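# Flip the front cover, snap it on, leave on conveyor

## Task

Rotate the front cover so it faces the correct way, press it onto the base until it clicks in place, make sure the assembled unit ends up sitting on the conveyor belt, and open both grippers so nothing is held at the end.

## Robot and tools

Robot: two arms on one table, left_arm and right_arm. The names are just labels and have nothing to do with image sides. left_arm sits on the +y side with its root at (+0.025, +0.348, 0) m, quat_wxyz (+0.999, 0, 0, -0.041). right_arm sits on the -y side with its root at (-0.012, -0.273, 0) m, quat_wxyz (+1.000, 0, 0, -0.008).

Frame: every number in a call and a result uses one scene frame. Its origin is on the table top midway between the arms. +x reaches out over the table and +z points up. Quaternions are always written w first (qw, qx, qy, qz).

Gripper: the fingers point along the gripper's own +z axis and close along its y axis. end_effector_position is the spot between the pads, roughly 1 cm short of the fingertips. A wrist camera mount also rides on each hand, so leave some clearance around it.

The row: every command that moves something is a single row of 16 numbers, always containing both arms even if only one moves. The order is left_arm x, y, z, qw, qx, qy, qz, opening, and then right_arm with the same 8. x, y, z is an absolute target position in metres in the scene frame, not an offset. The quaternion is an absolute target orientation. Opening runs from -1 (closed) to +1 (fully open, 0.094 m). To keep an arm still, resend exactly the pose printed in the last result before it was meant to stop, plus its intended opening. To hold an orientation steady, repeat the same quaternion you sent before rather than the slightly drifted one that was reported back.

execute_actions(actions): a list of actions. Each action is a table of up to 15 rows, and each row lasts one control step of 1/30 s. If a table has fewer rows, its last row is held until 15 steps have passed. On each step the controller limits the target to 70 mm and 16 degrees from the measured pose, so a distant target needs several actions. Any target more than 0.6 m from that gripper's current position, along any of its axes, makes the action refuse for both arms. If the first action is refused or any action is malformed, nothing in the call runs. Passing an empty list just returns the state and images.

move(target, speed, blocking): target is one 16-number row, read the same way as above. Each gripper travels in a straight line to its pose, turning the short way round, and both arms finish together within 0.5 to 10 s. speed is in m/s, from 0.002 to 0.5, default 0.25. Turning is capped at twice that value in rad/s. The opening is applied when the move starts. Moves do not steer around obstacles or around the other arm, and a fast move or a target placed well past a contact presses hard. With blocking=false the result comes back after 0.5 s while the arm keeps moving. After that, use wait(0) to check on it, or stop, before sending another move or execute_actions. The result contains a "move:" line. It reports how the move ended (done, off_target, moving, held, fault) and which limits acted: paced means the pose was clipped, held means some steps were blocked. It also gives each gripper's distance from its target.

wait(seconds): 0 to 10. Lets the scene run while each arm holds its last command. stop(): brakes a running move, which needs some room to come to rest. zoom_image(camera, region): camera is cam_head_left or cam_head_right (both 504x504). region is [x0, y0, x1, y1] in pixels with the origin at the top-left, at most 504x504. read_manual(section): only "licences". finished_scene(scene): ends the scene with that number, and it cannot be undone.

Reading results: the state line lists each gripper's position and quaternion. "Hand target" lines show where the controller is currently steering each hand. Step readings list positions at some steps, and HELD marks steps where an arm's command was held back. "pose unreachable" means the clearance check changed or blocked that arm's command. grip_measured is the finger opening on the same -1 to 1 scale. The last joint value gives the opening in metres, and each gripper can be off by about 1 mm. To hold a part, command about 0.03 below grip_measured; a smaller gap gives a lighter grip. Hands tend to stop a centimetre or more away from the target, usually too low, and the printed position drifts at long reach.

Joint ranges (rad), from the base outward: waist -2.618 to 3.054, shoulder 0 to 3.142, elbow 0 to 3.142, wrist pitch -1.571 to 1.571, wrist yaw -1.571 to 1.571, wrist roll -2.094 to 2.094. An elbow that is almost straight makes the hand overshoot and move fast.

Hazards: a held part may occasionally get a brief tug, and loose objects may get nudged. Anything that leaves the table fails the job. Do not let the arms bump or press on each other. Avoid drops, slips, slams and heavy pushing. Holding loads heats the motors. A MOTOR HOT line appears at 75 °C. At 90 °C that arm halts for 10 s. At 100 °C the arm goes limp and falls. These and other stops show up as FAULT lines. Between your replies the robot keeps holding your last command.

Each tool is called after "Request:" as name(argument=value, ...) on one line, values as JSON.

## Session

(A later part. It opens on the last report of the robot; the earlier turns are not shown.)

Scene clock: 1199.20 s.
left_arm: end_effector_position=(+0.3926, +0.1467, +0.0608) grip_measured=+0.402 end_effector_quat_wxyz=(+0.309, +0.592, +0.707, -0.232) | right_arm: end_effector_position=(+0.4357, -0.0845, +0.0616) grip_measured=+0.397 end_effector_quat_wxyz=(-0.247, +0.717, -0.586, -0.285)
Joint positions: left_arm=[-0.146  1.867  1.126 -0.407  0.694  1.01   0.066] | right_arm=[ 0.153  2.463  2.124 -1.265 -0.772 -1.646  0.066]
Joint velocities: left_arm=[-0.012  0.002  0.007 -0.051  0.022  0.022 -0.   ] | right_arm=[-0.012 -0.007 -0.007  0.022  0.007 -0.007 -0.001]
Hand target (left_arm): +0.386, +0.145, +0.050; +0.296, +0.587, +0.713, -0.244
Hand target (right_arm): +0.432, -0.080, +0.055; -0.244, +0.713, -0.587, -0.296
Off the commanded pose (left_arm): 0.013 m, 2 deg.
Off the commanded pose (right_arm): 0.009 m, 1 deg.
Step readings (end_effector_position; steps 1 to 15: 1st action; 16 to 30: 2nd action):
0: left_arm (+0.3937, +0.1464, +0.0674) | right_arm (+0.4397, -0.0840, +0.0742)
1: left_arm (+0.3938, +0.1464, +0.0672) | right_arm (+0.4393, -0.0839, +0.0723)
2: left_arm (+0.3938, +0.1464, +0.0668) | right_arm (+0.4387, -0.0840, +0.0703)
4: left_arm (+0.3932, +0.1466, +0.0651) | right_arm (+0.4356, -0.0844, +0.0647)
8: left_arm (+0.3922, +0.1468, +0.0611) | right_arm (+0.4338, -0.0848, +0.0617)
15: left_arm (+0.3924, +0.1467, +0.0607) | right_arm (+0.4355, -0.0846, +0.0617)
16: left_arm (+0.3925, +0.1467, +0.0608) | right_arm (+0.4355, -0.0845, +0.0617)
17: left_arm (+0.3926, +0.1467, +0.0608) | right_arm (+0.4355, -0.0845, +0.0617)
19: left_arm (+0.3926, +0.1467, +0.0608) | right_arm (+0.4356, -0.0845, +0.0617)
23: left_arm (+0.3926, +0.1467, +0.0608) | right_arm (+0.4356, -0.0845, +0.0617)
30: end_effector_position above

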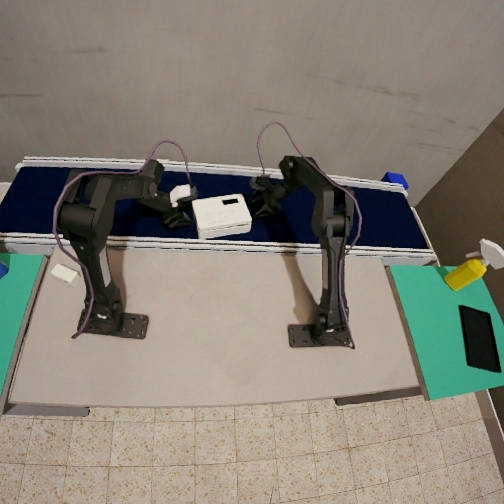

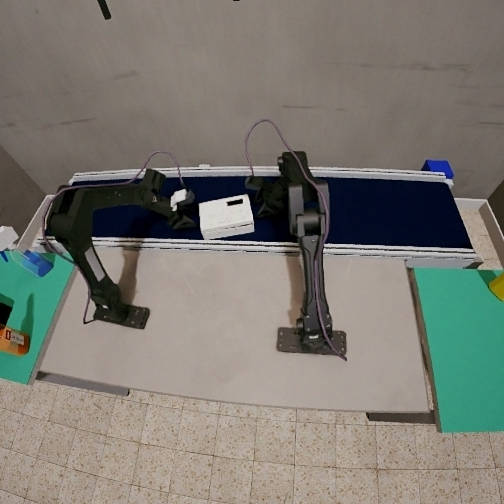

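Squeeze, then lift.

Request:
execute_actions(actions=[[[0.387,0.137,0.052,0.296,0.587,0.713,-0.244,0.4,0.431,-0.07,0.057,0.244,-0.713,0.587,0.296,0.4]],[[0.389,0.128,0.054,0.296,0.587,0.713,-0.244,0.4,0.429,-0.06,0.058,0.244,-0.713,0.587,0.296,0.4]],[[0.391,0.118,0.056,0.296,0.587,0.713,-0.244,0.4,0.427,-0.05,0.06,0.244,-0.713,0.587,0.296,0.4]],[[0.391,0.118,0.070,0.296,0.587,0.713,-0.244,0.4,0.427,-0.05,0.072,0.244,-0.713,0.587,0.296,0.4]],[[0.391,0.118,0.082,0.296,0.587,0.713,-0.244,0.4,0.427,-0.05,0.084,0.244,-0.713,0.587,0.296,0.4]],[[0.391,0.118,0.092,0.296,0.587,0.713,-0.244,0.4,0.427,-0.05,0.094,0.244,-0.713,0.587,0.296,0.4]]])

Request:
zoom_image(camera="cam_head_left", region=[170, 170, 290, 250])

Scene clock: 1209.87 s.
left_arm: end_effector_position=(+0.3862, +0.1355, +0.0651) grip_measured=+0.402 end_effector_quat_wxyz=(+0.263, +0.582, +0.735, -0.229) | right_arm: end_effector_position=(+0.4325, -0.0702, +0.0645) grip_measured=+0.397 end_effector_quat_wxyz=(-0.221, +0.715, -0.603, -0.277)
Joint positions: left_arm=[-0.201  1.872  1.201 -0.527  0.622  0.934  0.066] | right_arm=[ 0.197  2.463  2.159 -1.28  -0.724 -1.564  0.066]
Joint velocities: left_arm=[-0.012 -0.012 -0.022  0.051 -0.007 -0.066  0.001] | right_arm=[-0.002  0.002  0.007 -0.095 -0.022  0.037  0.   ]
Hand target (left_arm): +0.390, +0.119, +0.092; +0.296, +0.588, +0.713, -0.244
Hand target (right_arm): +0.427, -0.051, +0.093; -0.244, +0.713, -0.587, -0.296
Off the commanded pose (left_arm): 0.032 m, 5 deg.
Off the commanded pose (right_arm): 0.036 m, 4 deg.
Step readings (end_effector_position; steps 1 to 15: 1st action; 16 to 30: 2nd action; 31 to 45: 3rd action; 46 to 60: 4th action; 61 to 75: 5th action; 76 to 90: 6th action):
0: left_arm (+0.3926, +0.1467, +0.0608) | right_arm (+0.4357, -0.0845, +0.0616)
1: left_arm (+0.3926, +0.1461, +0.0608) | right_arm (+0.4357, -0.0838, +0.0616)
2: left_arm (+0.3922, +0.1449, +0.0608) | right_arm (+0.4358, -0.0827, +0.0616)
4: left_arm (+0.3907, +0.1412, +0.0610) | right_arm (+0.4351, -0.0790, +0.0616)
8: left_arm (+0.3894, +0.1383, +0.0611) | right_arm (+0.4333, -0.0731, +0.0615)
15: left_arm (+0.3897, +0.1384, +0.0612) | right_arm (+0.4338, -0.0729, +0.0615)
16: left_arm (+0.3896, +0.1379, +0.0610) | right_arm (+0.4340, -0.0724, +0.0614)
17: left_arm (+0.3896, +0.1375, +0.0605) | right_arm (+0.4342, -0.0720, +0.0610)
19: left_arm (+0.3894, +0.1369, +0.0596) | right_arm (+0.4344, -0.0714, +0.0604)
23: left_arm (+0.3895, +0.1367, +0.0590) | right_arm (+0.4345, -0.0710, +0.0598)
30: left_arm (+0.3895, +0.1366, +0.0590) | right_arm (+0.4351, -0.0710, +0.0597)
31: left_arm (+0.3894, +0.1360, +0.0583) | right_arm (+0.4350, -0.0703, +0.0596)
32: left_arm (+0.3896, +0.1354, +0.0570) | right_arm (+0.4350, -0.0699, +0.0590)
34: left_arm (+0.3894, +0.1351, +0.0546) | right_arm (+0.4352, -0.0700, +0.0579)
38: left_arm (+0.3891, +0.1348, +0.0535) | right_arm (+0.4360, -0.0705, +0.0573)
45: left_arm (+0.3890, +0.1347, +0.0535) | right_arm (+0.4361, -0.0706, +0.0572)
46: left_arm (+0.3892, +0.1347, +0.0542) | right_arm (+0.4360, -0.0707, +0.0572)
47: left_arm (+0.3892, +0.1347, +0.0546) | right_arm (+0.4360, -0.0707, +0.0572)
49: left_arm (+0.3890, +0.1347, +0.0550) | right_arm (+0.4360, -0.0707, +0.0572)
53: left_arm (+0.3887, +0.1350, +0.0552) | right_arm (+0.4359, -0.0705, +0.0572)
60: left_arm (+0.3885, +0.1352, +0.0551) | right_arm (+0.4358, -0.0702, +0.0572)
61: left_arm (+0.3884, +0.1353, +0.0558) | right_arm (+0.4354, -0.0702, +0.0572)
62: left_arm (+0.3879, +0.1354, +0.0564) | right_arm (+0.4348, -0.0701, +0.0572)
64: left_arm (+0.3877, +0.1354, +0.0578) | right_arm (+0.4340, -0.0701, +0.0570)
68: left_arm (+0.3869, +0.1357, +0.0585) | right_arm (+0.4331, -0.0700, +0.0569)
75: left_arm (+0.3860, +0.1359, +0.0583) | right_arm (+0.4320, -0.0698, +0.0568)
76: left_arm (+0.3860, +0.1359, +0.0589) | right_arm (+0.4319, -0.0697, +0.0579)
77: left_arm (+0.3858, +0.1358, +0.0598) | right_arm (+0.4318, -0.0697, +0.0588)
79: left_arm (+0.3861, +0.1356, +0.0621) | right_arm (+0.4326, -0.0700, +0.0612)
83: left_arm (+0.3864, +0.1355, +0.0650) | right_arm (+0.4330, -0.0701, +0.0638)
90: end_effector_position above

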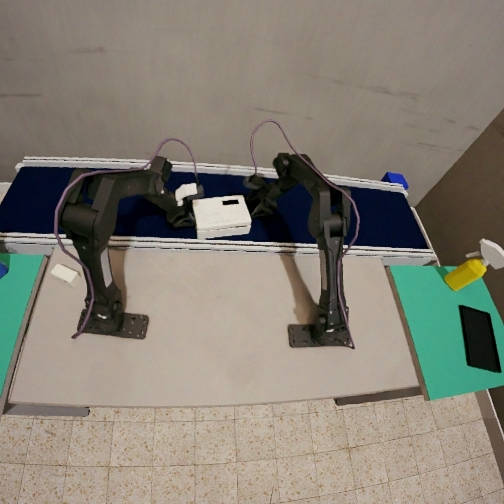

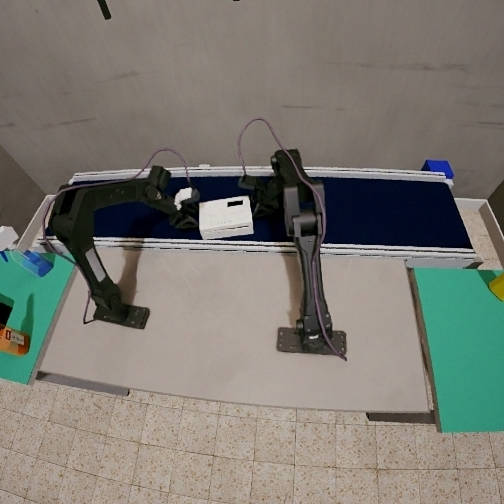

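Region (170, 170, 290, 250) of cam_head_left's 504x504 image, scaled by 4.200, with more detail than that image has.

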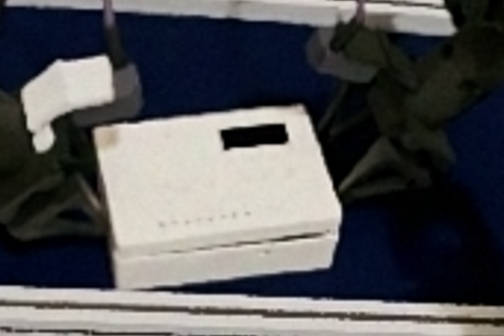

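Request:
execute_actions(actions=[[[0.391,0.118,0.07,0.296,0.587,0.713,-0.244,0.4,0.427,-0.05,0.07,0.244,-0.713,0.587,0.296,0.4]],[[0.391,0.118,0.05,0.296,0.587,0.713,-0.244,0.4,0.427,-0.05,0.052,0.244,-0.713,0.587,0.296,0.4]],[[0.388,0.148,0.06,0.296,0.587,0.713,-0.244,0.4,0.432,-0.082,0.06,0.244,-0.713,0.587,0.296,0.4]],[[0.388,0.148,0.08,0.296,0.587,0.713,-0.244,0.4,0.432,-0.082,0.08,0.244,-0.713,0.587,0.296,0.4]],[[0.388,0.148,0.08,0.296,0.587,0.713,-0.244,0.4,0.432,-0.082,0.08,0.244,-0.713,0.587,0.296,0.4]]])

Request:
zoom_image(camera="cam_head_left", region=[170, 170, 290, 250])

Scene clock: 1219.43 s.
left_arm: end_effector_position=(+0.3855, +0.1523, +0.0643) grip_measured=+0.402 end_effector_quat_wxyz=(+0.283, +0.581, +0.725, -0.240) | right_arm: end_effector_position=(+0.4304, -0.0852, +0.0697) grip_measured=+0.397 end_effector_quat_wxyz=(-0.234, +0.712, -0.593, -0.293)
Joint positions: left_arm=[-0.14   1.857  1.153 -0.502  0.682  0.999  0.066] | right_arm=[ 0.155  2.461  2.154 -1.325 -0.767 -1.638  0.066]
Joint velocities: left_arm=[-0.007  0.007 -0.002 -0.022 -0.007  0.007  0.   ] | right_arm=[-0.002 -0.007 -0.012  0.051 -0.022 -0.007 -0.   ]
Hand target (left_arm): +0.388, +0.148, +0.080; +0.296, +0.587, +0.713, -0.244
Hand target (right_arm): +0.432, -0.082, +0.080; -0.244, +0.713, -0.587, -0.296
Off the commanded pose (left_arm): 0.016 m, 2 deg.
Off the commanded pose (right_arm): 0.011 m, 1 deg.
Step readings (end_effector_position; steps 1 to 15: 1st action; 16 to 30: 2nd action; 31 to 45: 3rd action; 46 to 60: 4th action; 61 to 75: 5th action):
0: left_arm (+0.3862, +0.1355, +0.0651) | right_arm (+0.4322, -0.0702, +0.0645)
1: left_arm (+0.3867, +0.1354, +0.0653) | right_arm (+0.4326, -0.0702, +0.0641)
2: left_arm (+0.3874, +0.1353, +0.0655) | right_arm (+0.4328, -0.0700, +0.0638)
4: left_arm (+0.3884, +0.1354, +0.0655) | right_arm (+0.4333, -0.0699, +0.0631)
8: left_arm (+0.3886, +0.1354, +0.0656) | right_arm (+0.4338, -0.0699, +0.0627)
15: left_arm (+0.3888, +0.1354, +0.0656) | right_arm (+0.4340, -0.0699, +0.0626)
16: left_arm (+0.3887, +0.1354, +0.0639) | right_arm (+0.4341, -0.0699, +0.0610)
17: left_arm (+0.3889, +0.1353, +0.0623) | right_arm (+0.4341, -0.0699, +0.0592)
19: left_arm (+0.3886, +0.1352, +0.0568) | right_arm (+0.4337, -0.0700, +0.0543)
23: left_arm (+0.3888, +0.1339, +0.0530) | right_arm (+0.4337, -0.0702, +0.0500)
30: left_arm (+0.3892, +0.1337, +0.0531) | right_arm (+0.4340, -0.0705, +0.0497)
31: left_arm (+0.3895, +0.1357, +0.0534) | right_arm (+0.4345, -0.0724, +0.0500)
32: left_arm (+0.3902, +0.1383, +0.0537) | right_arm (+0.4342, -0.0736, +0.0511)
34: left_arm (+0.3934, +0.1462, +0.0538) | right_arm (+0.4345, -0.0783, +0.0526)
38: left_arm (+0.3963, +0.1519, +0.0548) | right_arm (+0.4351, -0.0857, +0.0540)
45: left_arm (+0.3955, +0.1505, +0.0559) | right_arm (+0.4328, -0.0853, +0.0550)
46: left_arm (+0.3945, +0.1507, +0.0565) | right_arm (+0.4324, -0.0854, +0.0569)
47: left_arm (+0.3925, +0.1511, +0.0576) | right_arm (+0.4320, -0.0854, +0.0586)
49: left_arm (+0.3902, +0.1516, +0.0614) | right_arm (+0.4333, -0.0851, +0.0641)
53: left_arm (+0.3882, +0.1517, +0.0654) | right_arm (+0.4342, -0.0847, +0.0694)
60: left_arm (+0.3860, +0.1522, +0.0645) | right_arm (+0.4311, -0.0851, +0.0697)
61: left_arm (+0.3859, +0.1522, +0.0645) | right_arm (+0.4310, -0.0852, +0.0697)
62: left_arm (+0.3858, +0.1522, +0.0644) | right_arm (+0.4308, -0.0852, +0.0697)
64: left_arm (+0.3857, +0.1522, +0.0644) | right_arm (+0.4307, -0.0852, +0.0697)
68: left_arm (+0.3856, +0.1523, +0.0643) | right_arm (+0.4305, -0.0852, +0.0697)
75: end_effector_position above

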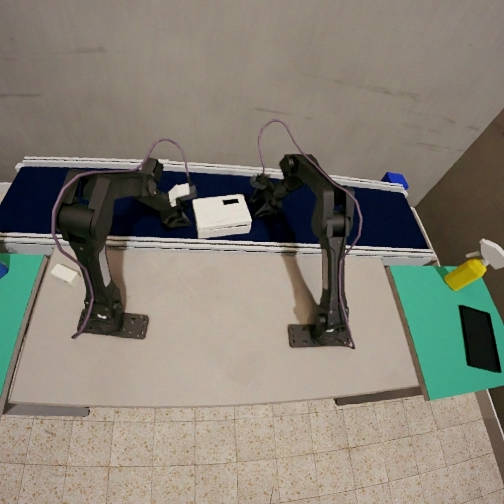

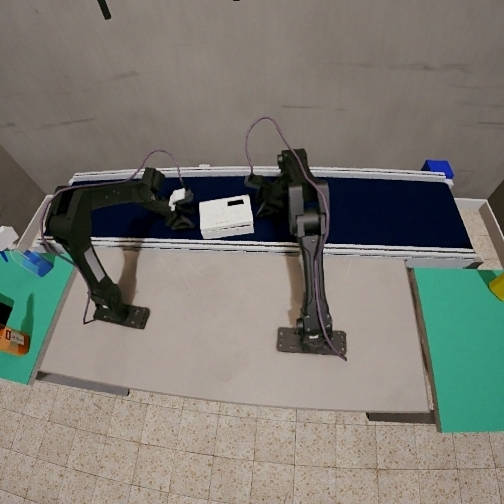

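Region (170, 170, 290, 250) of cam_head_left's 504x504 image, scaled by 4.200, with more detail than that image has.

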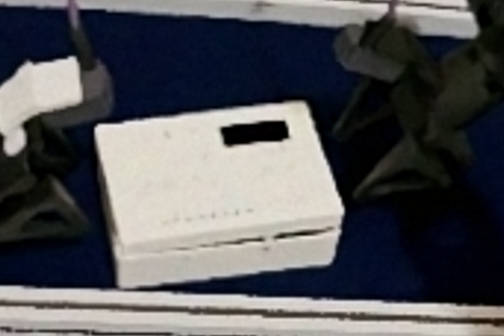

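Request:
execute_actions(actions=[[[0.392,0.138,0.084,0.296,0.587,0.713,-0.244,0.4,0.428,-0.072,0.08,0.244,-0.713,0.587,0.296,0.4]],[[0.394,0.128,0.087,0.296,0.587,0.713,-0.244,0.4,0.426,-0.062,0.082,0.244,-0.713,0.587,0.296,0.4]],[[0.396,0.118,0.091,0.296,0.587,0.713,-0.244,0.4,0.424,-0.052,0.086,0.244,-0.713,0.587,0.296,0.4]],[[0.396,0.118,0.10,0.296,0.587,0.713,-0.244,0.4,0.424,-0.052,0.098,0.244,-0.713,0.587,0.296,0.4]],[[0.396,0.118,0.108,0.296,0.587,0.713,-0.244,0.4,0.424,-0.052,0.108,0.244,-0.713,0.587,0.296,0.4]]])

Request:
zoom_image(camera="cam_head_left", region=[170, 170, 290, 250])

Scene clock: 1228.13 s.
left_arm: end_effector_position=(+0.3955, +0.1200, +0.0978) grip_measured=+0.402 end_effector_quat_wxyz=(+0.294, +0.589, +0.713, -0.243) | right_arm: end_effector_position=(+0.4240, -0.0581, +0.0863) grip_measured=+0.397 end_effector_quat_wxyz=(-0.229, +0.711, -0.595, -0.297)
Joint positions: left_arm=[-0.213  1.857  1.277 -0.557  0.672  0.931  0.066] | right_arm=[ 0.214  2.443  2.188 -1.335 -0.768 -1.558  0.066]
Joint velocities: left_arm=[-0.017 -0.017 -0.002 -0.007 -0.022  0.051 -0.001] | right_arm=[-0.007  0.007  0.007 -0.037 -0.095  0.007 -0.   ]
Hand target (left_arm): +0.396, +0.118, +0.108; +0.296, +0.587, +0.713, -0.244
Hand target (right_arm): +0.424, -0.052, +0.108; -0.244, +0.713, -0.587, -0.296
Off the commanded pose (left_arm): 0.010 m, 0 deg.
Off the commanded pose (right_arm): 0.022 m, 2 deg.
Step readings (end_effector_position; steps 1 to 15: 1st action; 16 to 30: 2nd action; 31 to 45: 3rd action; 46 to 60: 4th action; 61 to 75: 5th action):
0: left_arm (+0.3855, +0.1523, +0.0643) | right_arm (+0.4304, -0.0852, +0.0697)
1: left_arm (+0.3857, +0.1515, +0.0652) | right_arm (+0.4302, -0.0847, +0.0697)
2: left_arm (+0.3863, +0.1500, +0.0669) | right_arm (+0.4300, -0.0840, +0.0697)
4: left_arm (+0.3890, +0.1453, +0.0717) | right_arm (+0.4290, -0.0813, +0.0697)
8: left_arm (+0.3911, +0.1419, +0.0755) | right_arm (+0.4272, -0.0769, +0.0697)
15: left_arm (+0.3911, +0.1419, +0.0755) | right_arm (+0.4272, -0.0765, +0.0697)
16: left_arm (+0.3912, +0.1411, +0.0760) | right_arm (+0.4273, -0.0760, +0.0697)
17: left_arm (+0.3911, +0.1394, +0.0767) | right_arm (+0.4276, -0.0750, +0.0697)
19: left_arm (+0.3908, +0.1347, +0.0791) | right_arm (+0.4272, -0.0722, +0.0696)
23: left_arm (+0.3908, +0.1310, +0.0811) | right_arm (+0.4263, -0.0682, +0.0695)
30: left_arm (+0.3908, +0.1310, +0.0811) | right_arm (+0.4270, -0.0679, +0.0695)
31: left_arm (+0.3911, +0.1304, +0.0816) | right_arm (+0.4268, -0.0673, +0.0694)
32: left_arm (+0.3915, +0.1289, +0.0826) | right_arm (+0.4267, -0.0666, +0.0694)
34: left_arm (+0.3922, +0.1243, +0.0860) | right_arm (+0.4261, -0.0636, +0.0693)
38: left_arm (+0.3925, +0.1206, +0.0885) | right_arm (+0.4251, -0.0587, +0.0693)
45: left_arm (+0.3926, +0.1207, +0.0884) | right_arm (+0.4253, -0.0581, +0.0693)
46: left_arm (+0.3927, +0.1207, +0.0890) | right_arm (+0.4252, -0.0581, +0.0698)
47: left_arm (+0.3929, +0.1207, +0.0897) | right_arm (+0.4250, -0.0582, +0.0705)
49: left_arm (+0.3947, +0.1202, +0.0923) | right_arm (+0.4249, -0.0582, +0.0728)
53: left_arm (+0.3964, +0.1197, +0.0943) | right_arm (+0.4249, -0.0581, +0.0770)
60: left_arm (+0.3955, +0.1199, +0.0939) | right_arm (+0.4246, -0.0580, +0.0778)
61: left_arm (+0.3952, +0.1201, +0.0942) | right_arm (+0.4244, -0.0581, +0.0789)
62: left_arm (+0.3952, +0.1201, +0.0949) | right_arm (+0.4243, -0.0581, +0.0800)
64: left_arm (+0.3960, +0.1199, +0.0969) | right_arm (+0.4250, -0.0579, +0.0833)
68: left_arm (+0.3967, +0.1197, +0.0984) | right_arm (+0.4256, -0.0578, +0.0862)
75: end_effector_position above

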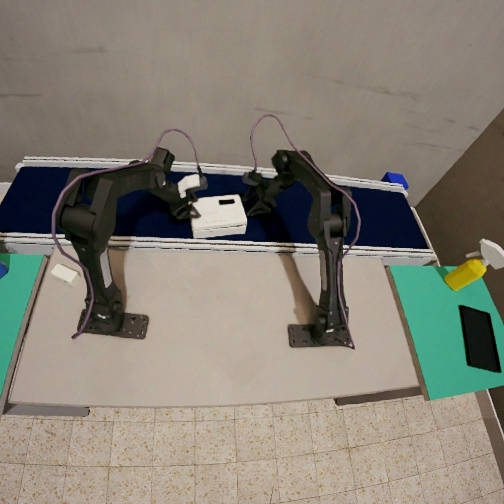

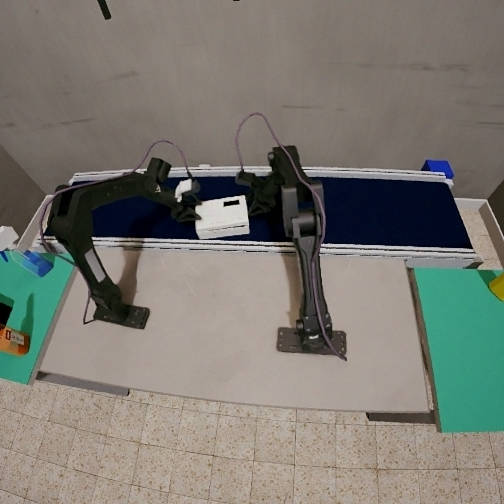

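Region (170, 170, 290, 250) of cam_head_left's 504x504 image, scaled by 4.200, with more detail than that image has.

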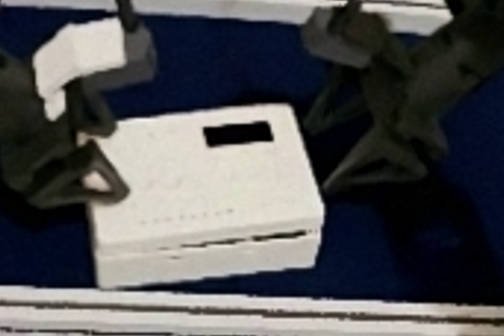

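Request:
execute_actions(actions=[[[0.385,0.16,0.10,0.296,0.587,0.713,-0.244,0.4,0.424,-0.066,0.09,0.244,-0.713,0.587,0.296,0.4]],[[0.383,0.158,0.075,0.296,0.587,0.713,-0.244,0.4,0.422,-0.066,0.075,0.244,-0.713,0.587,0.296,0.4]],[[0.383,0.156,0.060,0.296,0.587,0.713,-0.244,0.4,0.422,-0.064,0.064,0.244,-0.713,0.587,0.296,0.4]],[[0.383,0.156,0.060,0.296,0.587,0.713,-0.244,0.4,0.422,-0.064,0.064,0.244,-0.713,0.587,0.296,0.4]]])

Scene clock: 1237.13 s.
left_arm: end_effector_position=(+0.3898, +0.1599, +0.0680) grip_measured=+0.402 end_effector_quat_wxyz=(+0.304, +0.587, +0.714, -0.230) | right_arm: end_effector_position=(+0.4243, -0.0660, +0.0605) grip_measured=+0.397 end_effector_quat_wxyz=(-0.238, +0.715, -0.589, -0.292)
Joint positions: left_arm=[-0.114  1.837  1.128 -0.466  0.695  1.034  0.066] | right_arm=[ 0.196  2.432  2.064 -1.22  -0.771 -1.589  0.066]
Joint velocities: left_arm=[ 0.017 -0.017 -0.002  0.022 -0.051 -0.037 -0.   ] | right_arm=[-0.017 -0.007 -0.017  0.022  0.037 -0.081 -0.   ]
Hand target (left_arm): +0.383, +0.156, +0.060; +0.296, +0.587, +0.713, -0.244
Hand target (right_arm): +0.422, -0.064, +0.064; -0.244, +0.713, -0.587, -0.296
Off the commanded pose (left_arm): 0.011 m, 2 deg.
Off the commanded pose (right_arm): 0.005 m, 1 deg.
Step readings (end_effector_position; steps 1 to 15: 1st action; 16 to 30: 2nd action; 31 to 45: 3rd action; 46 to 60: 4th action):
0: left_arm (+0.3951, +0.1202, +0.0976) | right_arm (+0.4235, -0.0582, +0.0864)
1: left_arm (+0.3950, +0.1230, +0.0978) | right_arm (+0.4235, -0.0585, +0.0858)
2: left_arm (+0.3937, +0.1295, +0.0975) | right_arm (+0.4234, -0.0592, +0.0853)
4: left_arm (+0.3943, +0.1479, +0.0963) | right_arm (+0.4232, -0.0618, +0.0833)
8: left_arm (+0.3986, +0.1644, +0.0961) | right_arm (+0.4241, -0.0659, +0.0817)
15: left_arm (+0.3959, +0.1636, +0.0959) | right_arm (+0.4248, -0.0662, +0.0817)
16: left_arm (+0.3958, +0.1634, +0.0940) | right_arm (+0.4247, -0.0660, +0.0803)
17: left_arm (+0.3951, +0.1630, +0.0913) | right_arm (+0.4236, -0.0662, +0.0784)
19: left_arm (+0.3888, +0.1633, +0.0830) | right_arm (+0.4209, -0.0667, +0.0732)
23: left_arm (+0.3834, +0.1631, +0.0773) | right_arm (+0.4193, -0.0670, +0.0682)
30: left_arm (+0.3871, +0.1624, +0.0787) | right_arm (+0.4222, -0.0665, +0.0681)
31: left_arm (+0.3877, +0.1622, +0.0780) | right_arm (+0.4225, -0.0664, +0.0670)
32: left_arm (+0.3884, +0.1617, +0.0771) | right_arm (+0.4229, -0.0663, +0.0658)
34: left_arm (+0.3879, +0.1610, +0.0732) | right_arm (+0.4221, -0.0664, +0.0624)
38: left_arm (+0.3870, +0.1605, +0.0672) | right_arm (+0.4223, -0.0664, +0.0605)
45: left_arm (+0.3891, +0.1600, +0.0678) | right_arm (+0.4240, -0.0661, +0.0605)
46: left_arm (+0.3893, +0.1600, +0.0678) | right_arm (+0.4240, -0.0661, +0.0605)
47: left_arm (+0.3894, +0.1600, +0.0679) | right_arm (+0.4241, -0.0660, +0.0605)
49: left_arm (+0.3895, +0.1600, +0.0679) | right_arm (+0.4242, -0.0660, +0.0605)
53: left_arm (+0.3897, +0.1599, +0.0680) | right_arm (+0.4243, -0.0660, +0.0605)
60: end_effector_position above

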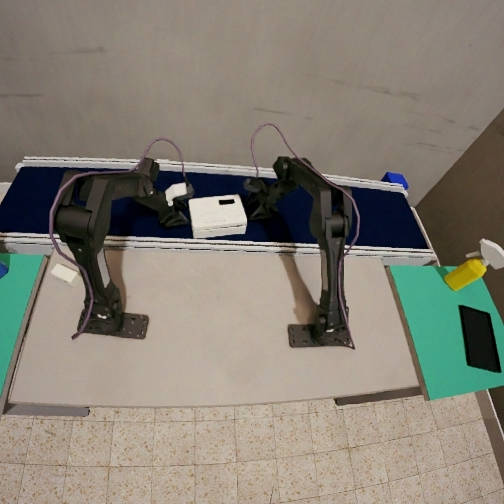

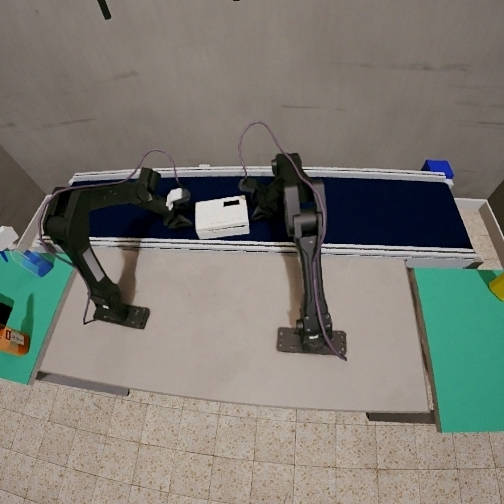

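Request:
execute_actions(actions=[[[0.383,0.156,0.060,0.296,0.587,0.713,-0.244,0.4,0.424,-0.064,0.080,0.244,-0.713,0.587,0.296,0.4]],[[0.383,0.156,0.060,0.296,0.587,0.713,-0.244,0.4,0.424,-0.064,0.080,0.244,-0.713,0.587,0.296,0.4]]])

Scene clock: 1248.17 s.
left_arm: end_effector_position=(+0.3898, +0.1599, +0.0680) grip_measured=+0.402 end_effector_quat_wxyz=(+0.304, +0.587, +0.714, -0.230) | right_arm: end_effector_position=(+0.4185, -0.0671, +0.0607) grip_measured=+0.397 end_effector_quat_wxyz=(-0.227, +0.711, -0.593, -0.301)
Joint positions: left_arm=[-0.114  1.837  1.128 -0.466  0.695  1.034  0.066] | right_arm=[ 0.196  2.432  2.064 -1.25  -0.771 -1.589  0.066]
Joint velocities: left_arm=[-0.002 -0.002 -0.002 -0.022  0.007  0.007 -0.002] | right_arm=[ 0.007 -0.022  0.017  0.022  0.037 -0.022 -0.001]
Hand target (left_arm): +0.383, +0.156, +0.060; +0.296, +0.587, +0.713, -0.244
Hand target (right_arm): +0.424, -0.064, +0.080; -0.244, +0.713, -0.587, -0.296
Off the commanded pose (left_arm): 0.011 m, 2 deg.
Off the commanded pose (right_arm): 0.020 m, 2 deg.
Step readings (end_effector_position; steps 1 to 15: 1st action; 16 to 30: 2nd action):
0: left_arm (+0.3898, +0.1599, +0.0680) | right_arm (+0.4244, -0.0660, +0.0605)
1: left_arm (+0.3898, +0.1599, +0.0680) | right_arm (+0.4240, -0.0661, +0.0605)
2: left_arm (+0.3898, +0.1599, +0.0680) | right_arm (+0.4230, -0.0662, +0.0605)
4: left_arm (+0.3898, +0.1599, +0.0680) | right_arm (+0.4214, -0.0665, +0.0605)
8: left_arm (+0.3898, +0.1599, +0.0680) | right_arm (+0.4198, -0.0668, +0.0606)
15: left_arm (+0.3898, +0.1599, +0.0680) | right_arm (+0.4188, -0.0670, +0.0607)
16: left_arm (+0.3898, +0.1599, +0.0680) | right_arm (+0.4188, -0.0670, +0.0607)
17: left_arm (+0.3898, +0.1599, +0.0680) | right_arm (+0.4188, -0.0670, +0.0607)
19: left_arm (+0.3898, +0.1599, +0.0680) | right_arm (+0.4187, -0.0670, +0.0607)
23: left_arm (+0.3898, +0.1599, +0.0680) | right_arm (+0.4186, -0.0670, +0.0607)
30: end_effector_position above

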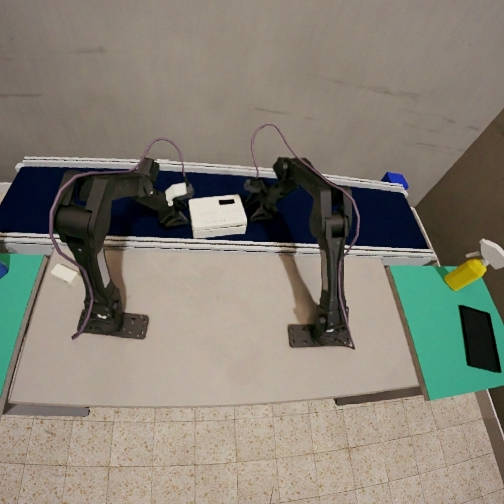

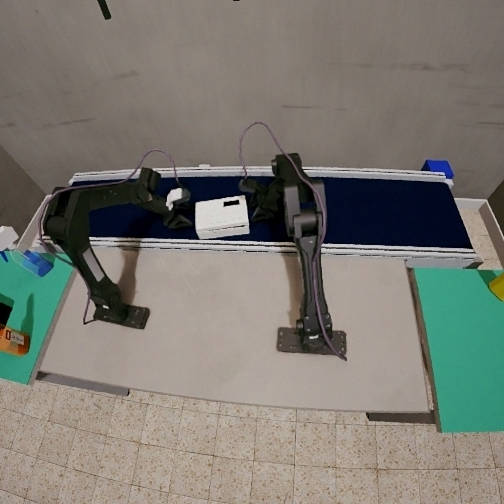

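Request:
execute_actions(actions=[[[0.383,0.156,0.060,0.296,0.587,0.713,-0.244,0.4,0.424,-0.064,0.085,0.244,-0.713,0.587,0.296,0.4]],[[0.384,0.148,0.062,0.296,0.587,0.713,-0.244,0.4,0.423,-0.056,0.085,0.244,-0.713,0.587,0.296,0.4]]])

Scene clock: 1253.40 s.
left_arm: end_effector_position=(+0.3865, +0.1503, +0.0687) grip_measured=+0.402 end_effector_quat_wxyz=(+0.303, +0.591, +0.710, -0.234) | right_arm: end_effector_position=(+0.4189, -0.0616, +0.0678) grip_measured=+0.397 end_effector_quat_wxyz=(-0.226, +0.711, -0.594, -0.301)
Joint positions: left_arm=[-0.14   1.837  1.128 -0.458  0.695  1.019  0.066] | right_arm=[ 0.208  2.432  2.093 -1.268 -0.771 -1.572  0.066]
Joint velocities: left_arm=[-0.002  0.012 -0.032 -0.037 -0.022 -0.007  0.001] | right_arm=[-0.007  0.002 -0.017  0.007  0.037 -0.051 -0.001]
Hand target (left_arm): +0.384, +0.148, +0.062; +0.296, +0.587, +0.713, -0.244
Hand target (right_arm): +0.423, -0.056, +0.085; -0.244, +0.713, -0.587, -0.296
Off the commanded pose (left_arm): 0.008 m, 2 deg.
Off the commanded pose (right_arm): 0.019 m, 2 deg.
Step readings (end_effector_position; steps 1 to 15: 1st action; 16 to 30: 2nd action):
0: left_arm (+0.3898, +0.1599, +0.0680) | right_arm (+0.4185, -0.0671, +0.0607)
1: left_arm (+0.3898, +0.1599, +0.0680) | right_arm (+0.4187, -0.0670, +0.0616)
2: left_arm (+0.3898, +0.1599, +0.0680) | right_arm (+0.4191, -0.0670, +0.0627)
4: left_arm (+0.3898, +0.1599, +0.0680) | right_arm (+0.4207, -0.0667, +0.0655)
8: left_arm (+0.3898, +0.1599, +0.0680) | right_arm (+0.4222, -0.0664, +0.0677)
15: left_arm (+0.3898, +0.1599, +0.0680) | right_arm (+0.4213, -0.0666, +0.0678)
16: left_arm (+0.3895, +0.1590, +0.0681) | right_arm (+0.4211, -0.0662, +0.0678)
17: left_arm (+0.3890, +0.1575, +0.0683) | right_arm (+0.4209, -0.0657, +0.0678)
19: left_arm (+0.3875, +0.1533, +0.0685) | right_arm (+0.4202, -0.0642, +0.0678)
23: left_arm (+0.3862, +0.1504, +0.0686) | right_arm (+0.4190, -0.0618, +0.0678)
30: end_effector_position above

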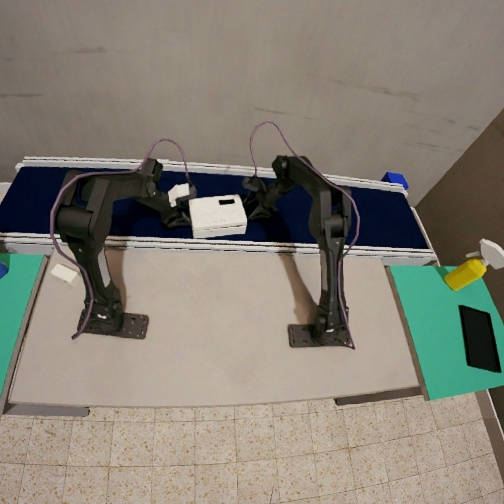

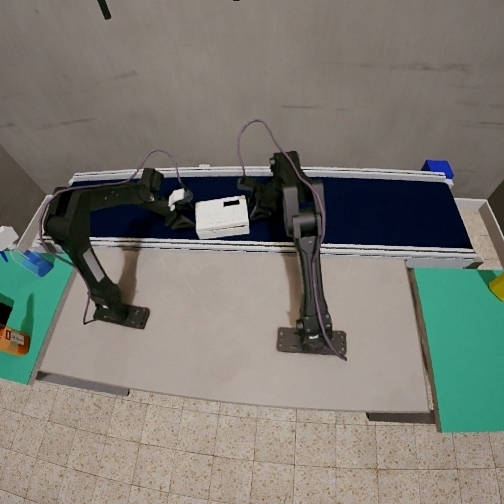

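Request:
execute_actions(actions=[[[0.386,0.142,0.064,0.296,0.587,0.713,-0.244,0.4,0.421,-0.046,0.085,0.244,-0.713,0.587,0.296,0.4]],[[0.388,0.132,0.068,0.296,0.587,0.713,-0.244,0.4,0.419,-0.036,0.086,0.244,-0.713,0.587,0.296,0.4]],[[0.388,0.132,0.082,0.296,0.587,0.713,-0.244,0.4,0.419,-0.036,0.092,0.244,-0.713,0.587,0.296,0.4]],[[0.388,0.132,0.094,0.296,0.587,0.713,-0.244,0.4,0.419,-0.036,0.10,0.244,-0.713,0.587,0.296,0.4]],[[0.388,0.132,0.104,0.296,0.587,0.713,-0.244,0.4,0.419,-0.036,0.108,0.244,-0.713,0.587,0.296,0.4]]])

Request:
zoom_image(camera="cam_head_left", region=[160, 170, 280, 250])

Scene clock: 1263.83 s.
left_arm: end_effector_position=(+0.3868, +0.1490, +0.0791) grip_measured=+0.402 end_effector_quat_wxyz=(+0.269, +0.582, +0.733, -0.226) | right_arm: end_effector_position=(+0.4231, -0.0587, +0.0774) grip_measured=+0.397 end_effector_quat_wxyz=(-0.214, +0.714, -0.606, -0.278)
Joint positions: left_arm=[-0.164  1.837  1.214 -0.586  0.634  0.976  0.066] | right_arm=[ 0.227  2.424  2.143 -1.29  -0.718 -1.523  0.066]
Joint velocities: left_arm=[-0.007 -0.017  0.017 -0.022 -0.066 -0.037  0.001] | right_arm=[-0.002 -0.007 -0.012 -0.007 -0.022  0.007  0.001]
Hand target (left_arm): +0.388, +0.133, +0.104; +0.296, +0.587, +0.713, -0.244
Hand target (right_arm): +0.419, -0.037, +0.108; -0.244, +0.713, -0.587, -0.296
Off the commanded pose (left_arm): 0.030 m, 4 deg.
Off the commanded pose (right_arm): 0.038 m, 4 deg.
Step readings (end_effector_position; steps 1 to 15: 1st action; 16 to 30: 2nd action; 31 to 45: 3rd action; 46 to 60: 4th action; 61 to 75: 5th action):
0: left_arm (+0.3865, +0.1503, +0.0687) | right_arm (+0.4189, -0.0616, +0.0678)
1: left_arm (+0.3864, +0.1500, +0.0687) | right_arm (+0.4187, -0.0609, +0.0677)
2: left_arm (+0.3862, +0.1494, +0.0686) | right_arm (+0.4187, -0.0598, +0.0677)
4: left_arm (+0.3864, +0.1497, +0.0679) | right_arm (+0.4181, -0.0590, +0.0669)
8: left_arm (+0.3864, +0.1498, +0.0678) | right_arm (+0.4182, -0.0588, +0.0665)
15: left_arm (+0.3865, +0.1499, +0.0677) | right_arm (+0.4182, -0.0589, +0.0665)
16: left_arm (+0.3862, +0.1493, +0.0674) | right_arm (+0.4181, -0.0584, +0.0663)
17: left_arm (+0.3860, +0.1491, +0.0666) | right_arm (+0.4183, -0.0584, +0.0659)
19: left_arm (+0.3855, +0.1487, +0.0656) | right_arm (+0.4190, -0.0590, +0.0659)
23: left_arm (+0.3854, +0.1485, +0.0647) | right_arm (+0.4192, -0.0592, +0.0661)
30: left_arm (+0.3852, +0.1485, +0.0645) | right_arm (+0.4194, -0.0594, +0.0660)
31: left_arm (+0.3854, +0.1487, +0.0652) | right_arm (+0.4194, -0.0594, +0.0660)
32: left_arm (+0.3853, +0.1486, +0.0659) | right_arm (+0.4193, -0.0593, +0.0660)
34: left_arm (+0.3857, +0.1487, +0.0676) | right_arm (+0.4193, -0.0594, +0.0659)
38: left_arm (+0.3857, +0.1487, +0.0686) | right_arm (+0.4193, -0.0594, +0.0659)
45: left_arm (+0.3856, +0.1488, +0.0686) | right_arm (+0.4193, -0.0594, +0.0659)
46: left_arm (+0.3855, +0.1488, +0.0694) | right_arm (+0.4195, -0.0593, +0.0665)
47: left_arm (+0.3855, +0.1488, +0.0703) | right_arm (+0.4198, -0.0591, +0.0671)
49: left_arm (+0.3860, +0.1487, +0.0725) | right_arm (+0.4208, -0.0589, +0.0684)
53: left_arm (+0.3866, +0.1486, +0.0744) | right_arm (+0.4220, -0.0591, +0.0696)
60: left_arm (+0.3864, +0.1486, +0.0745) | right_arm (+0.4219, -0.0591, +0.0698)
61: left_arm (+0.3863, +0.1487, +0.0751) | right_arm (+0.4220, -0.0591, +0.0708)
62: left_arm (+0.3863, +0.1487, +0.0760) | right_arm (+0.4219, -0.0590, +0.0718)
64: left_arm (+0.3871, +0.1486, +0.0782) | right_arm (+0.4229, -0.0588, +0.0746)
68: left_arm (+0.3871, +0.1489, +0.0792) | right_arm (+0.4234, -0.0589, +0.0770)
75: end_effector_position above

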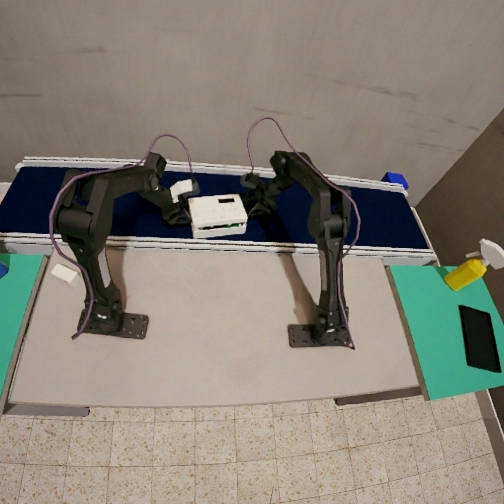

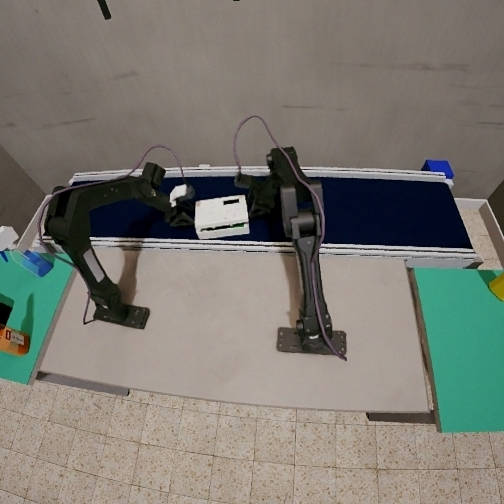

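Region (160, 170, 280, 250) of cam_head_left's 504x504 image, scaled by 4.200, with more detail than that image has.

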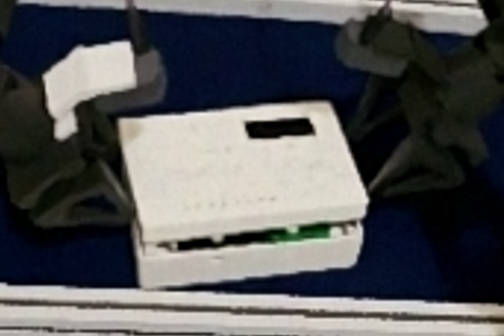

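Request:
execute_actions(actions=[[[0.386,0.132,0.108,0.296,0.587,0.713,-0.244,0.4,0.414,-0.037,0.113,0.244,-0.713,0.587,0.296,0.4]],[[0.383,0.131,0.108,0.296,0.587,0.713,-0.244,0.4,0.409,-0.038,0.113,0.244,-0.713,0.587,0.296,0.4]],[[0.383,0.131,0.108,0.296,0.587,0.713,-0.244,0.4,0.409,-0.038,0.113,0.244,-0.713,0.587,0.296,0.4]]])

Request:
zoom_image(camera="cam_head_left", region=[160, 170, 280, 250])

Scene clock: 1272.27 s.
left_arm: end_effector_position=(+0.3822, +0.1484, +0.0829) grip_measured=+0.402 end_effector_quat_wxyz=(+0.265, +0.583, +0.733, -0.227) | right_arm: end_effector_position=(+0.4236, -0.0577, +0.0986) grip_measured=+0.397 end_effector_quat_wxyz=(-0.230, +0.720, -0.599, -0.265)
Joint positions: left_arm=[-0.169  1.822  1.214 -0.608  0.634  0.975  0.066] | right_arm=[ 0.229  2.377  2.144 -1.292 -0.716 -1.522  0.066]
Joint velocities: left_arm=[-0.002  0.007 -0.012  0.022 -0.051 -0.007  0.   ] | right_arm=[-0.002 -0.002 -0.002 -0.007 -0.037  0.066 -0.002]
Hand target (left_arm): +0.383, +0.132, +0.108; +0.295, +0.588, +0.713, -0.244
Hand target (right_arm): +0.410, -0.039, +0.113; -0.242, +0.714, -0.587, -0.297
Off the commanded pose (left_arm): 0.031 m, 5 deg.
Off the commanded pose (right_arm): 0.028 m, 4 deg.
Step readings (end_effector_position; steps 1 to 15: 1st action; 16 to 30: 2nd action; 31 to 45: 3rd action):
0: left_arm (+0.3867, +0.1490, +0.0790) | right_arm (+0.4231, -0.0587, +0.0775)
1: left_arm (+0.3866, +0.1490, +0.0794) | right_arm (+0.4232, -0.0587, +0.0782)
2: left_arm (+0.3862, +0.1491, +0.0800) | right_arm (+0.4229, -0.0586, +0.0791)
4: left_arm (+0.3855, +0.1493, +0.0816) | right_arm (+0.4228, -0.0582, +0.0823)
8: left_arm (+0.3846, +0.1495, +0.0836) | right_arm (+0.4231, -0.0578, +0.0885)
15: left_arm (+0.3840, +0.1497, +0.0834) | right_arm (+0.4230, -0.0575, +0.0899)
16: left_arm (+0.3839, +0.1496, +0.0834) | right_arm (+0.4231, -0.0575, +0.0904)
17: left_arm (+0.3837, +0.1493, +0.0834) | right_arm (+0.4231, -0.0576, +0.0908)
19: left_arm (+0.3830, +0.1488, +0.0832) | right_arm (+0.4233, -0.0577, +0.0929)
23: left_arm (+0.3824, +0.1485, +0.0830) | right_arm (+0.4235, -0.0577, +0.0976)
30: left_arm (+0.3822, +0.1484, +0.0829) | right_arm (+0.4236, -0.0577, +0.0986)
31: left_arm (+0.3822, +0.1484, +0.0829) | right_arm (+0.4236, -0.0577, +0.0986)
32: left_arm (+0.3822, +0.1484, +0.0829) | right_arm (+0.4236, -0.0577, +0.0986)
34: left_arm (+0.3822, +0.1484, +0.0829) | right_arm (+0.4236, -0.0577, +0.0986)
38: left_arm (+0.3822, +0.1484, +0.0829) | right_arm (+0.4236, -0.0577, +0.0986)
45: end_effector_position above

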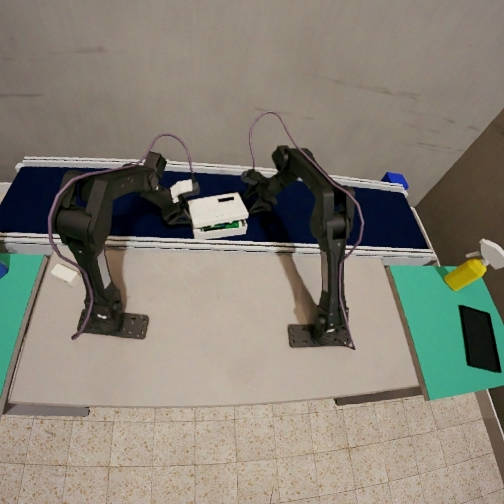

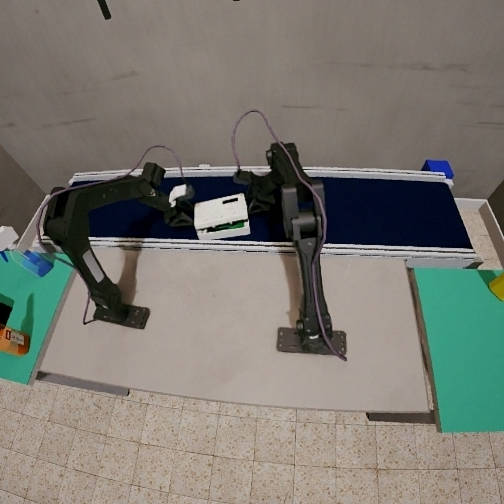

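Region (160, 170, 280, 250) of cam_head_left's 504x504 image, scaled by 4.200, with more detail than that image has.

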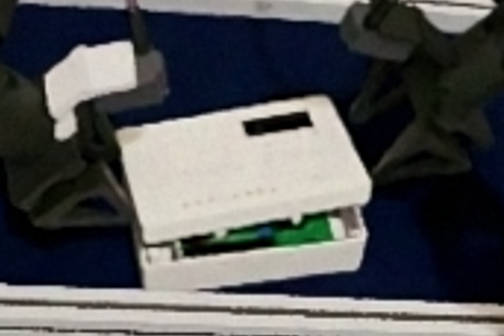

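Lowering the right end, which should also draw it back via the elbow.

Request:
execute_actions(actions=[[[0.383,0.131,0.108,0.296,0.587,0.713,-0.244,0.4,0.409,-0.038,0.105,0.244,-0.713,0.587,0.296,0.4]],[[0.383,0.131,0.108,0.296,0.587,0.713,-0.244,0.4,0.409,-0.038,0.097,0.244,-0.713,0.587,0.296,0.4]],[[0.383,0.131,0.108,0.296,0.587,0.713,-0.244,0.4,0.409,-0.038,0.097,0.244,-0.713,0.587,0.296,0.4]]])

Request:
zoom_image(camera="cam_head_left", region=[160, 170, 280, 250])

Scene clock: 1280.20 s.
left_arm: end_effector_position=(+0.3820, +0.1486, +0.0828) grip_measured=+0.402 end_effector_quat_wxyz=(+0.265, +0.583, +0.734, -0.227) | right_arm: end_effector_position=(+0.4176, -0.0590, +0.0838) grip_measured=+0.397 end_effector_quat_wxyz=(-0.221, +0.717, -0.602, -0.272)
Joint positions: left_arm=[-0.169  1.822  1.214 -0.609  0.633  0.975  0.066] | right_arm=[ 0.229  2.373  2.078 -1.255 -0.716 -1.522  0.066]
Joint velocities: left_arm=[-0.022 -0.012 -0.007  0.051 -0.007  0.007 -0.001] | right_arm=[ 0.017 -0.012 -0.012 -0.022 -0.022  0.007  0.   ]
Hand target (left_arm): +0.382, +0.132, +0.108; +0.295, +0.588, +0.713, -0.244
Hand target (right_arm): +0.409, -0.039, +0.097; -0.241, +0.714, -0.586, -0.297
Off the commanded pose (left_arm): 0.031 m, 5 deg.
Off the commanded pose (right_arm): 0.026 m, 4 deg.
Step readings (end_effector_position; steps 1 to 15: 1st action; 16 to 30: 2nd action; 31 to 45: 3rd action):
0: left_arm (+0.3822, +0.1484, +0.0829) | right_arm (+0.4236, -0.0577, +0.0986)
1: left_arm (+0.3822, +0.1484, +0.0829) | right_arm (+0.4232, -0.0577, +0.0977)
2: left_arm (+0.3822, +0.1484, +0.0829) | right_arm (+0.4225, -0.0579, +0.0967)
4: left_arm (+0.3822, +0.1485, +0.0829) | right_arm (+0.4204, -0.0584, +0.0936)
8: left_arm (+0.3822, +0.1485, +0.0829) | right_arm (+0.4185, -0.0588, +0.0904)
15: left_arm (+0.3822, +0.1485, +0.0829) | right_arm (+0.4185, -0.0588, +0.0903)
16: left_arm (+0.3822, +0.1485, +0.0829) | right_arm (+0.4184, -0.0588, +0.0894)
17: left_arm (+0.3822, +0.1485, +0.0829) | right_arm (+0.4182, -0.0589, +0.0885)
19: left_arm (+0.3821, +0.1485, +0.0828) | right_arm (+0.4172, -0.0591, +0.0858)
23: left_arm (+0.3820, +0.1486, +0.0828) | right_arm (+0.4167, -0.0592, +0.0838)
30: left_arm (+0.3820, +0.1486, +0.0828) | right_arm (+0.4174, -0.0591, +0.0838)
31: left_arm (+0.3820, +0.1486, +0.0828) | right_arm (+0.4175, -0.0590, +0.0838)
32: left_arm (+0.3820, +0.1486, +0.0828) | right_arm (+0.4175, -0.0590, +0.0838)
34: left_arm (+0.3820, +0.1486, +0.0828) | right_arm (+0.4175, -0.0590, +0.0838)
38: left_arm (+0.3820, +0.1486, +0.0828) | right_arm (+0.4176, -0.0590, +0.0838)
45: end_effector_position above

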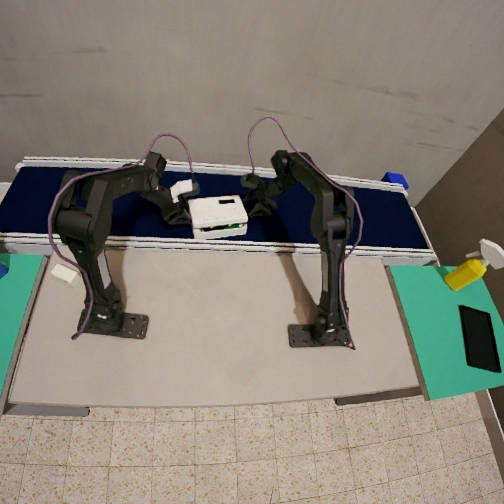

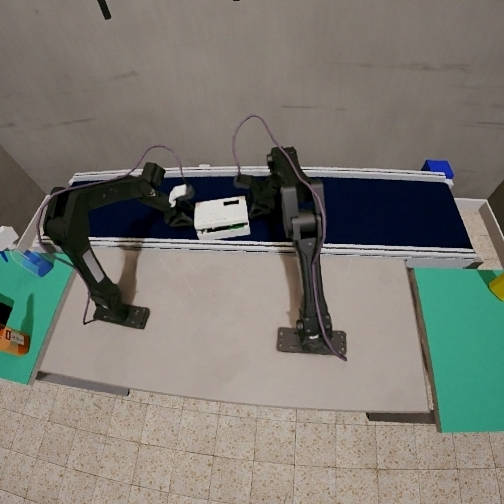

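Region (160, 170, 280, 250) of cam_head_left's 504x504 image, scaled by 4.200, with more detail than that image has.

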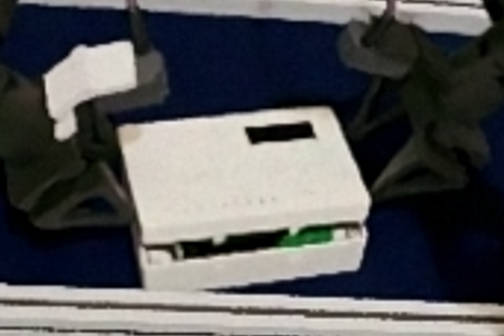

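Request:
execute_actions(actions=[[[0.380,0.131,0.095,0.296,0.587,0.713,-0.244,0.4,0.406,-0.038,0.093,0.244,-0.713,0.587,0.296,0.4]],[[0.378,0.131,0.082,0.296,0.587,0.713,-0.244,0.4,0.406,-0.038,0.089,0.244,-0.713,0.587,0.296,0.4]],[[0.378,0.131,0.074,0.296,0.587,0.713,-0.244,0.4,0.406,-0.038,0.089,0.244,-0.713,0.587,0.296,0.4]]])

Request:
zoom_image(camera="cam_head_left", region=[175, 185, 265, 245])

Request:
zoom_image(camera="cam_head_right", region=[180, 185, 270, 245])

Scene clock: 1291.10 s.
left_arm: end_effector_position=(+0.3799, +0.1479, +0.0684) grip_measured=+0.402 end_effector_quat_wxyz=(+0.275, +0.584, +0.731, -0.222) | right_arm: end_effector_position=(+0.4167, -0.0593, +0.0760) grip_measured=+0.397 end_effector_quat_wxyz=(-0.221, +0.719, -0.602, -0.269)
Joint positions: left_arm=[-0.173  1.822  1.144 -0.513  0.63   0.968  0.066] | right_arm=[ 0.231  2.366  2.038 -1.217 -0.711 -1.522  0.066]
Joint velocities: left_arm=[ 0.002  0.017 -0.017  0.037 -0.051  0.022  0.   ] | right_arm=[-0.007 -0.002 -0.002 -0.007 -0.051 -0.007 -0.   ]
Hand target (left_arm): +0.378, +0.132, +0.074; +0.294, +0.588, +0.713, -0.244
Hand target (right_arm): +0.406, -0.039, +0.089; -0.241, +0.714, -0.586, -0.297
Off the commanded pose (left_arm): 0.018 m, 4 deg.
Off the commanded pose (right_arm): 0.027 m, 4 deg.
Step readings (end_effector_position; steps 1 to 15: 1st action; 16 to 30: 2nd action; 31 to 45: 3rd action):
0: left_arm (+0.3820, +0.1486, +0.0828) | right_arm (+0.4176, -0.0590, +0.0838)
1: left_arm (+0.3821, +0.1484, +0.0825) | right_arm (+0.4174, -0.0591, +0.0831)
2: left_arm (+0.3820, +0.1483, +0.0819) | right_arm (+0.4168, -0.0592, +0.0821)
4: left_arm (+0.3810, +0.1480, +0.0804) | right_arm (+0.4153, -0.0595, +0.0796)
8: left_arm (+0.3805, +0.1477, +0.0796) | right_arm (+0.4142, -0.0598, +0.0767)
15: left_arm (+0.3807, +0.1477, +0.0796) | right_arm (+0.4144, -0.0598, +0.0764)
16: left_arm (+0.3808, +0.1476, +0.0785) | right_arm (+0.4147, -0.0599, +0.0763)
17: left_arm (+0.3808, +0.1476, +0.0769) | right_arm (+0.4151, -0.0598, +0.0763)
19: left_arm (+0.3787, +0.1480, +0.0727) | right_arm (+0.4153, -0.0595, +0.0764)
23: left_arm (+0.3789, +0.1480, +0.0712) | right_arm (+0.4155, -0.0592, +0.0763)
30: left_arm (+0.3794, +0.1481, +0.0709) | right_arm (+0.4164, -0.0592, +0.0762)
31: left_arm (+0.3797, +0.1480, +0.0705) | right_arm (+0.4165, -0.0592, +0.0761)
32: left_arm (+0.3796, +0.1480, +0.0698) | right_arm (+0.4167, -0.0593, +0.0761)
34: left_arm (+0.3797, +0.1480, +0.0687) | right_arm (+0.4167, -0.0593, +0.0761)
38: left_arm (+0.3798, +0.1480, +0.0683) | right_arm (+0.4167, -0.0593, +0.0760)
45: end_effector_position above

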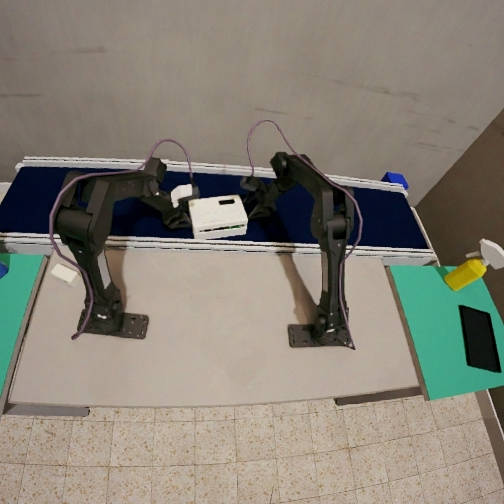

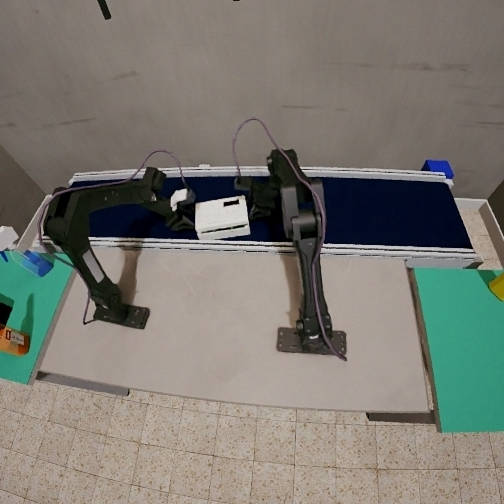

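Region (175, 185, 265, 245) of cam_head_left's 504x504 image, scaled by 5.600, with more detail than that image has.

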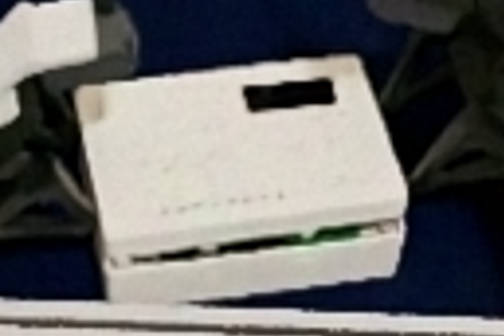

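Region (180, 185, 270, 245) of cam_head_right's 504x504 image, scaled by 5.600, with more detail than that image has.

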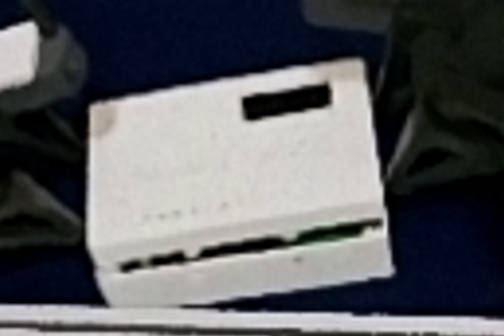

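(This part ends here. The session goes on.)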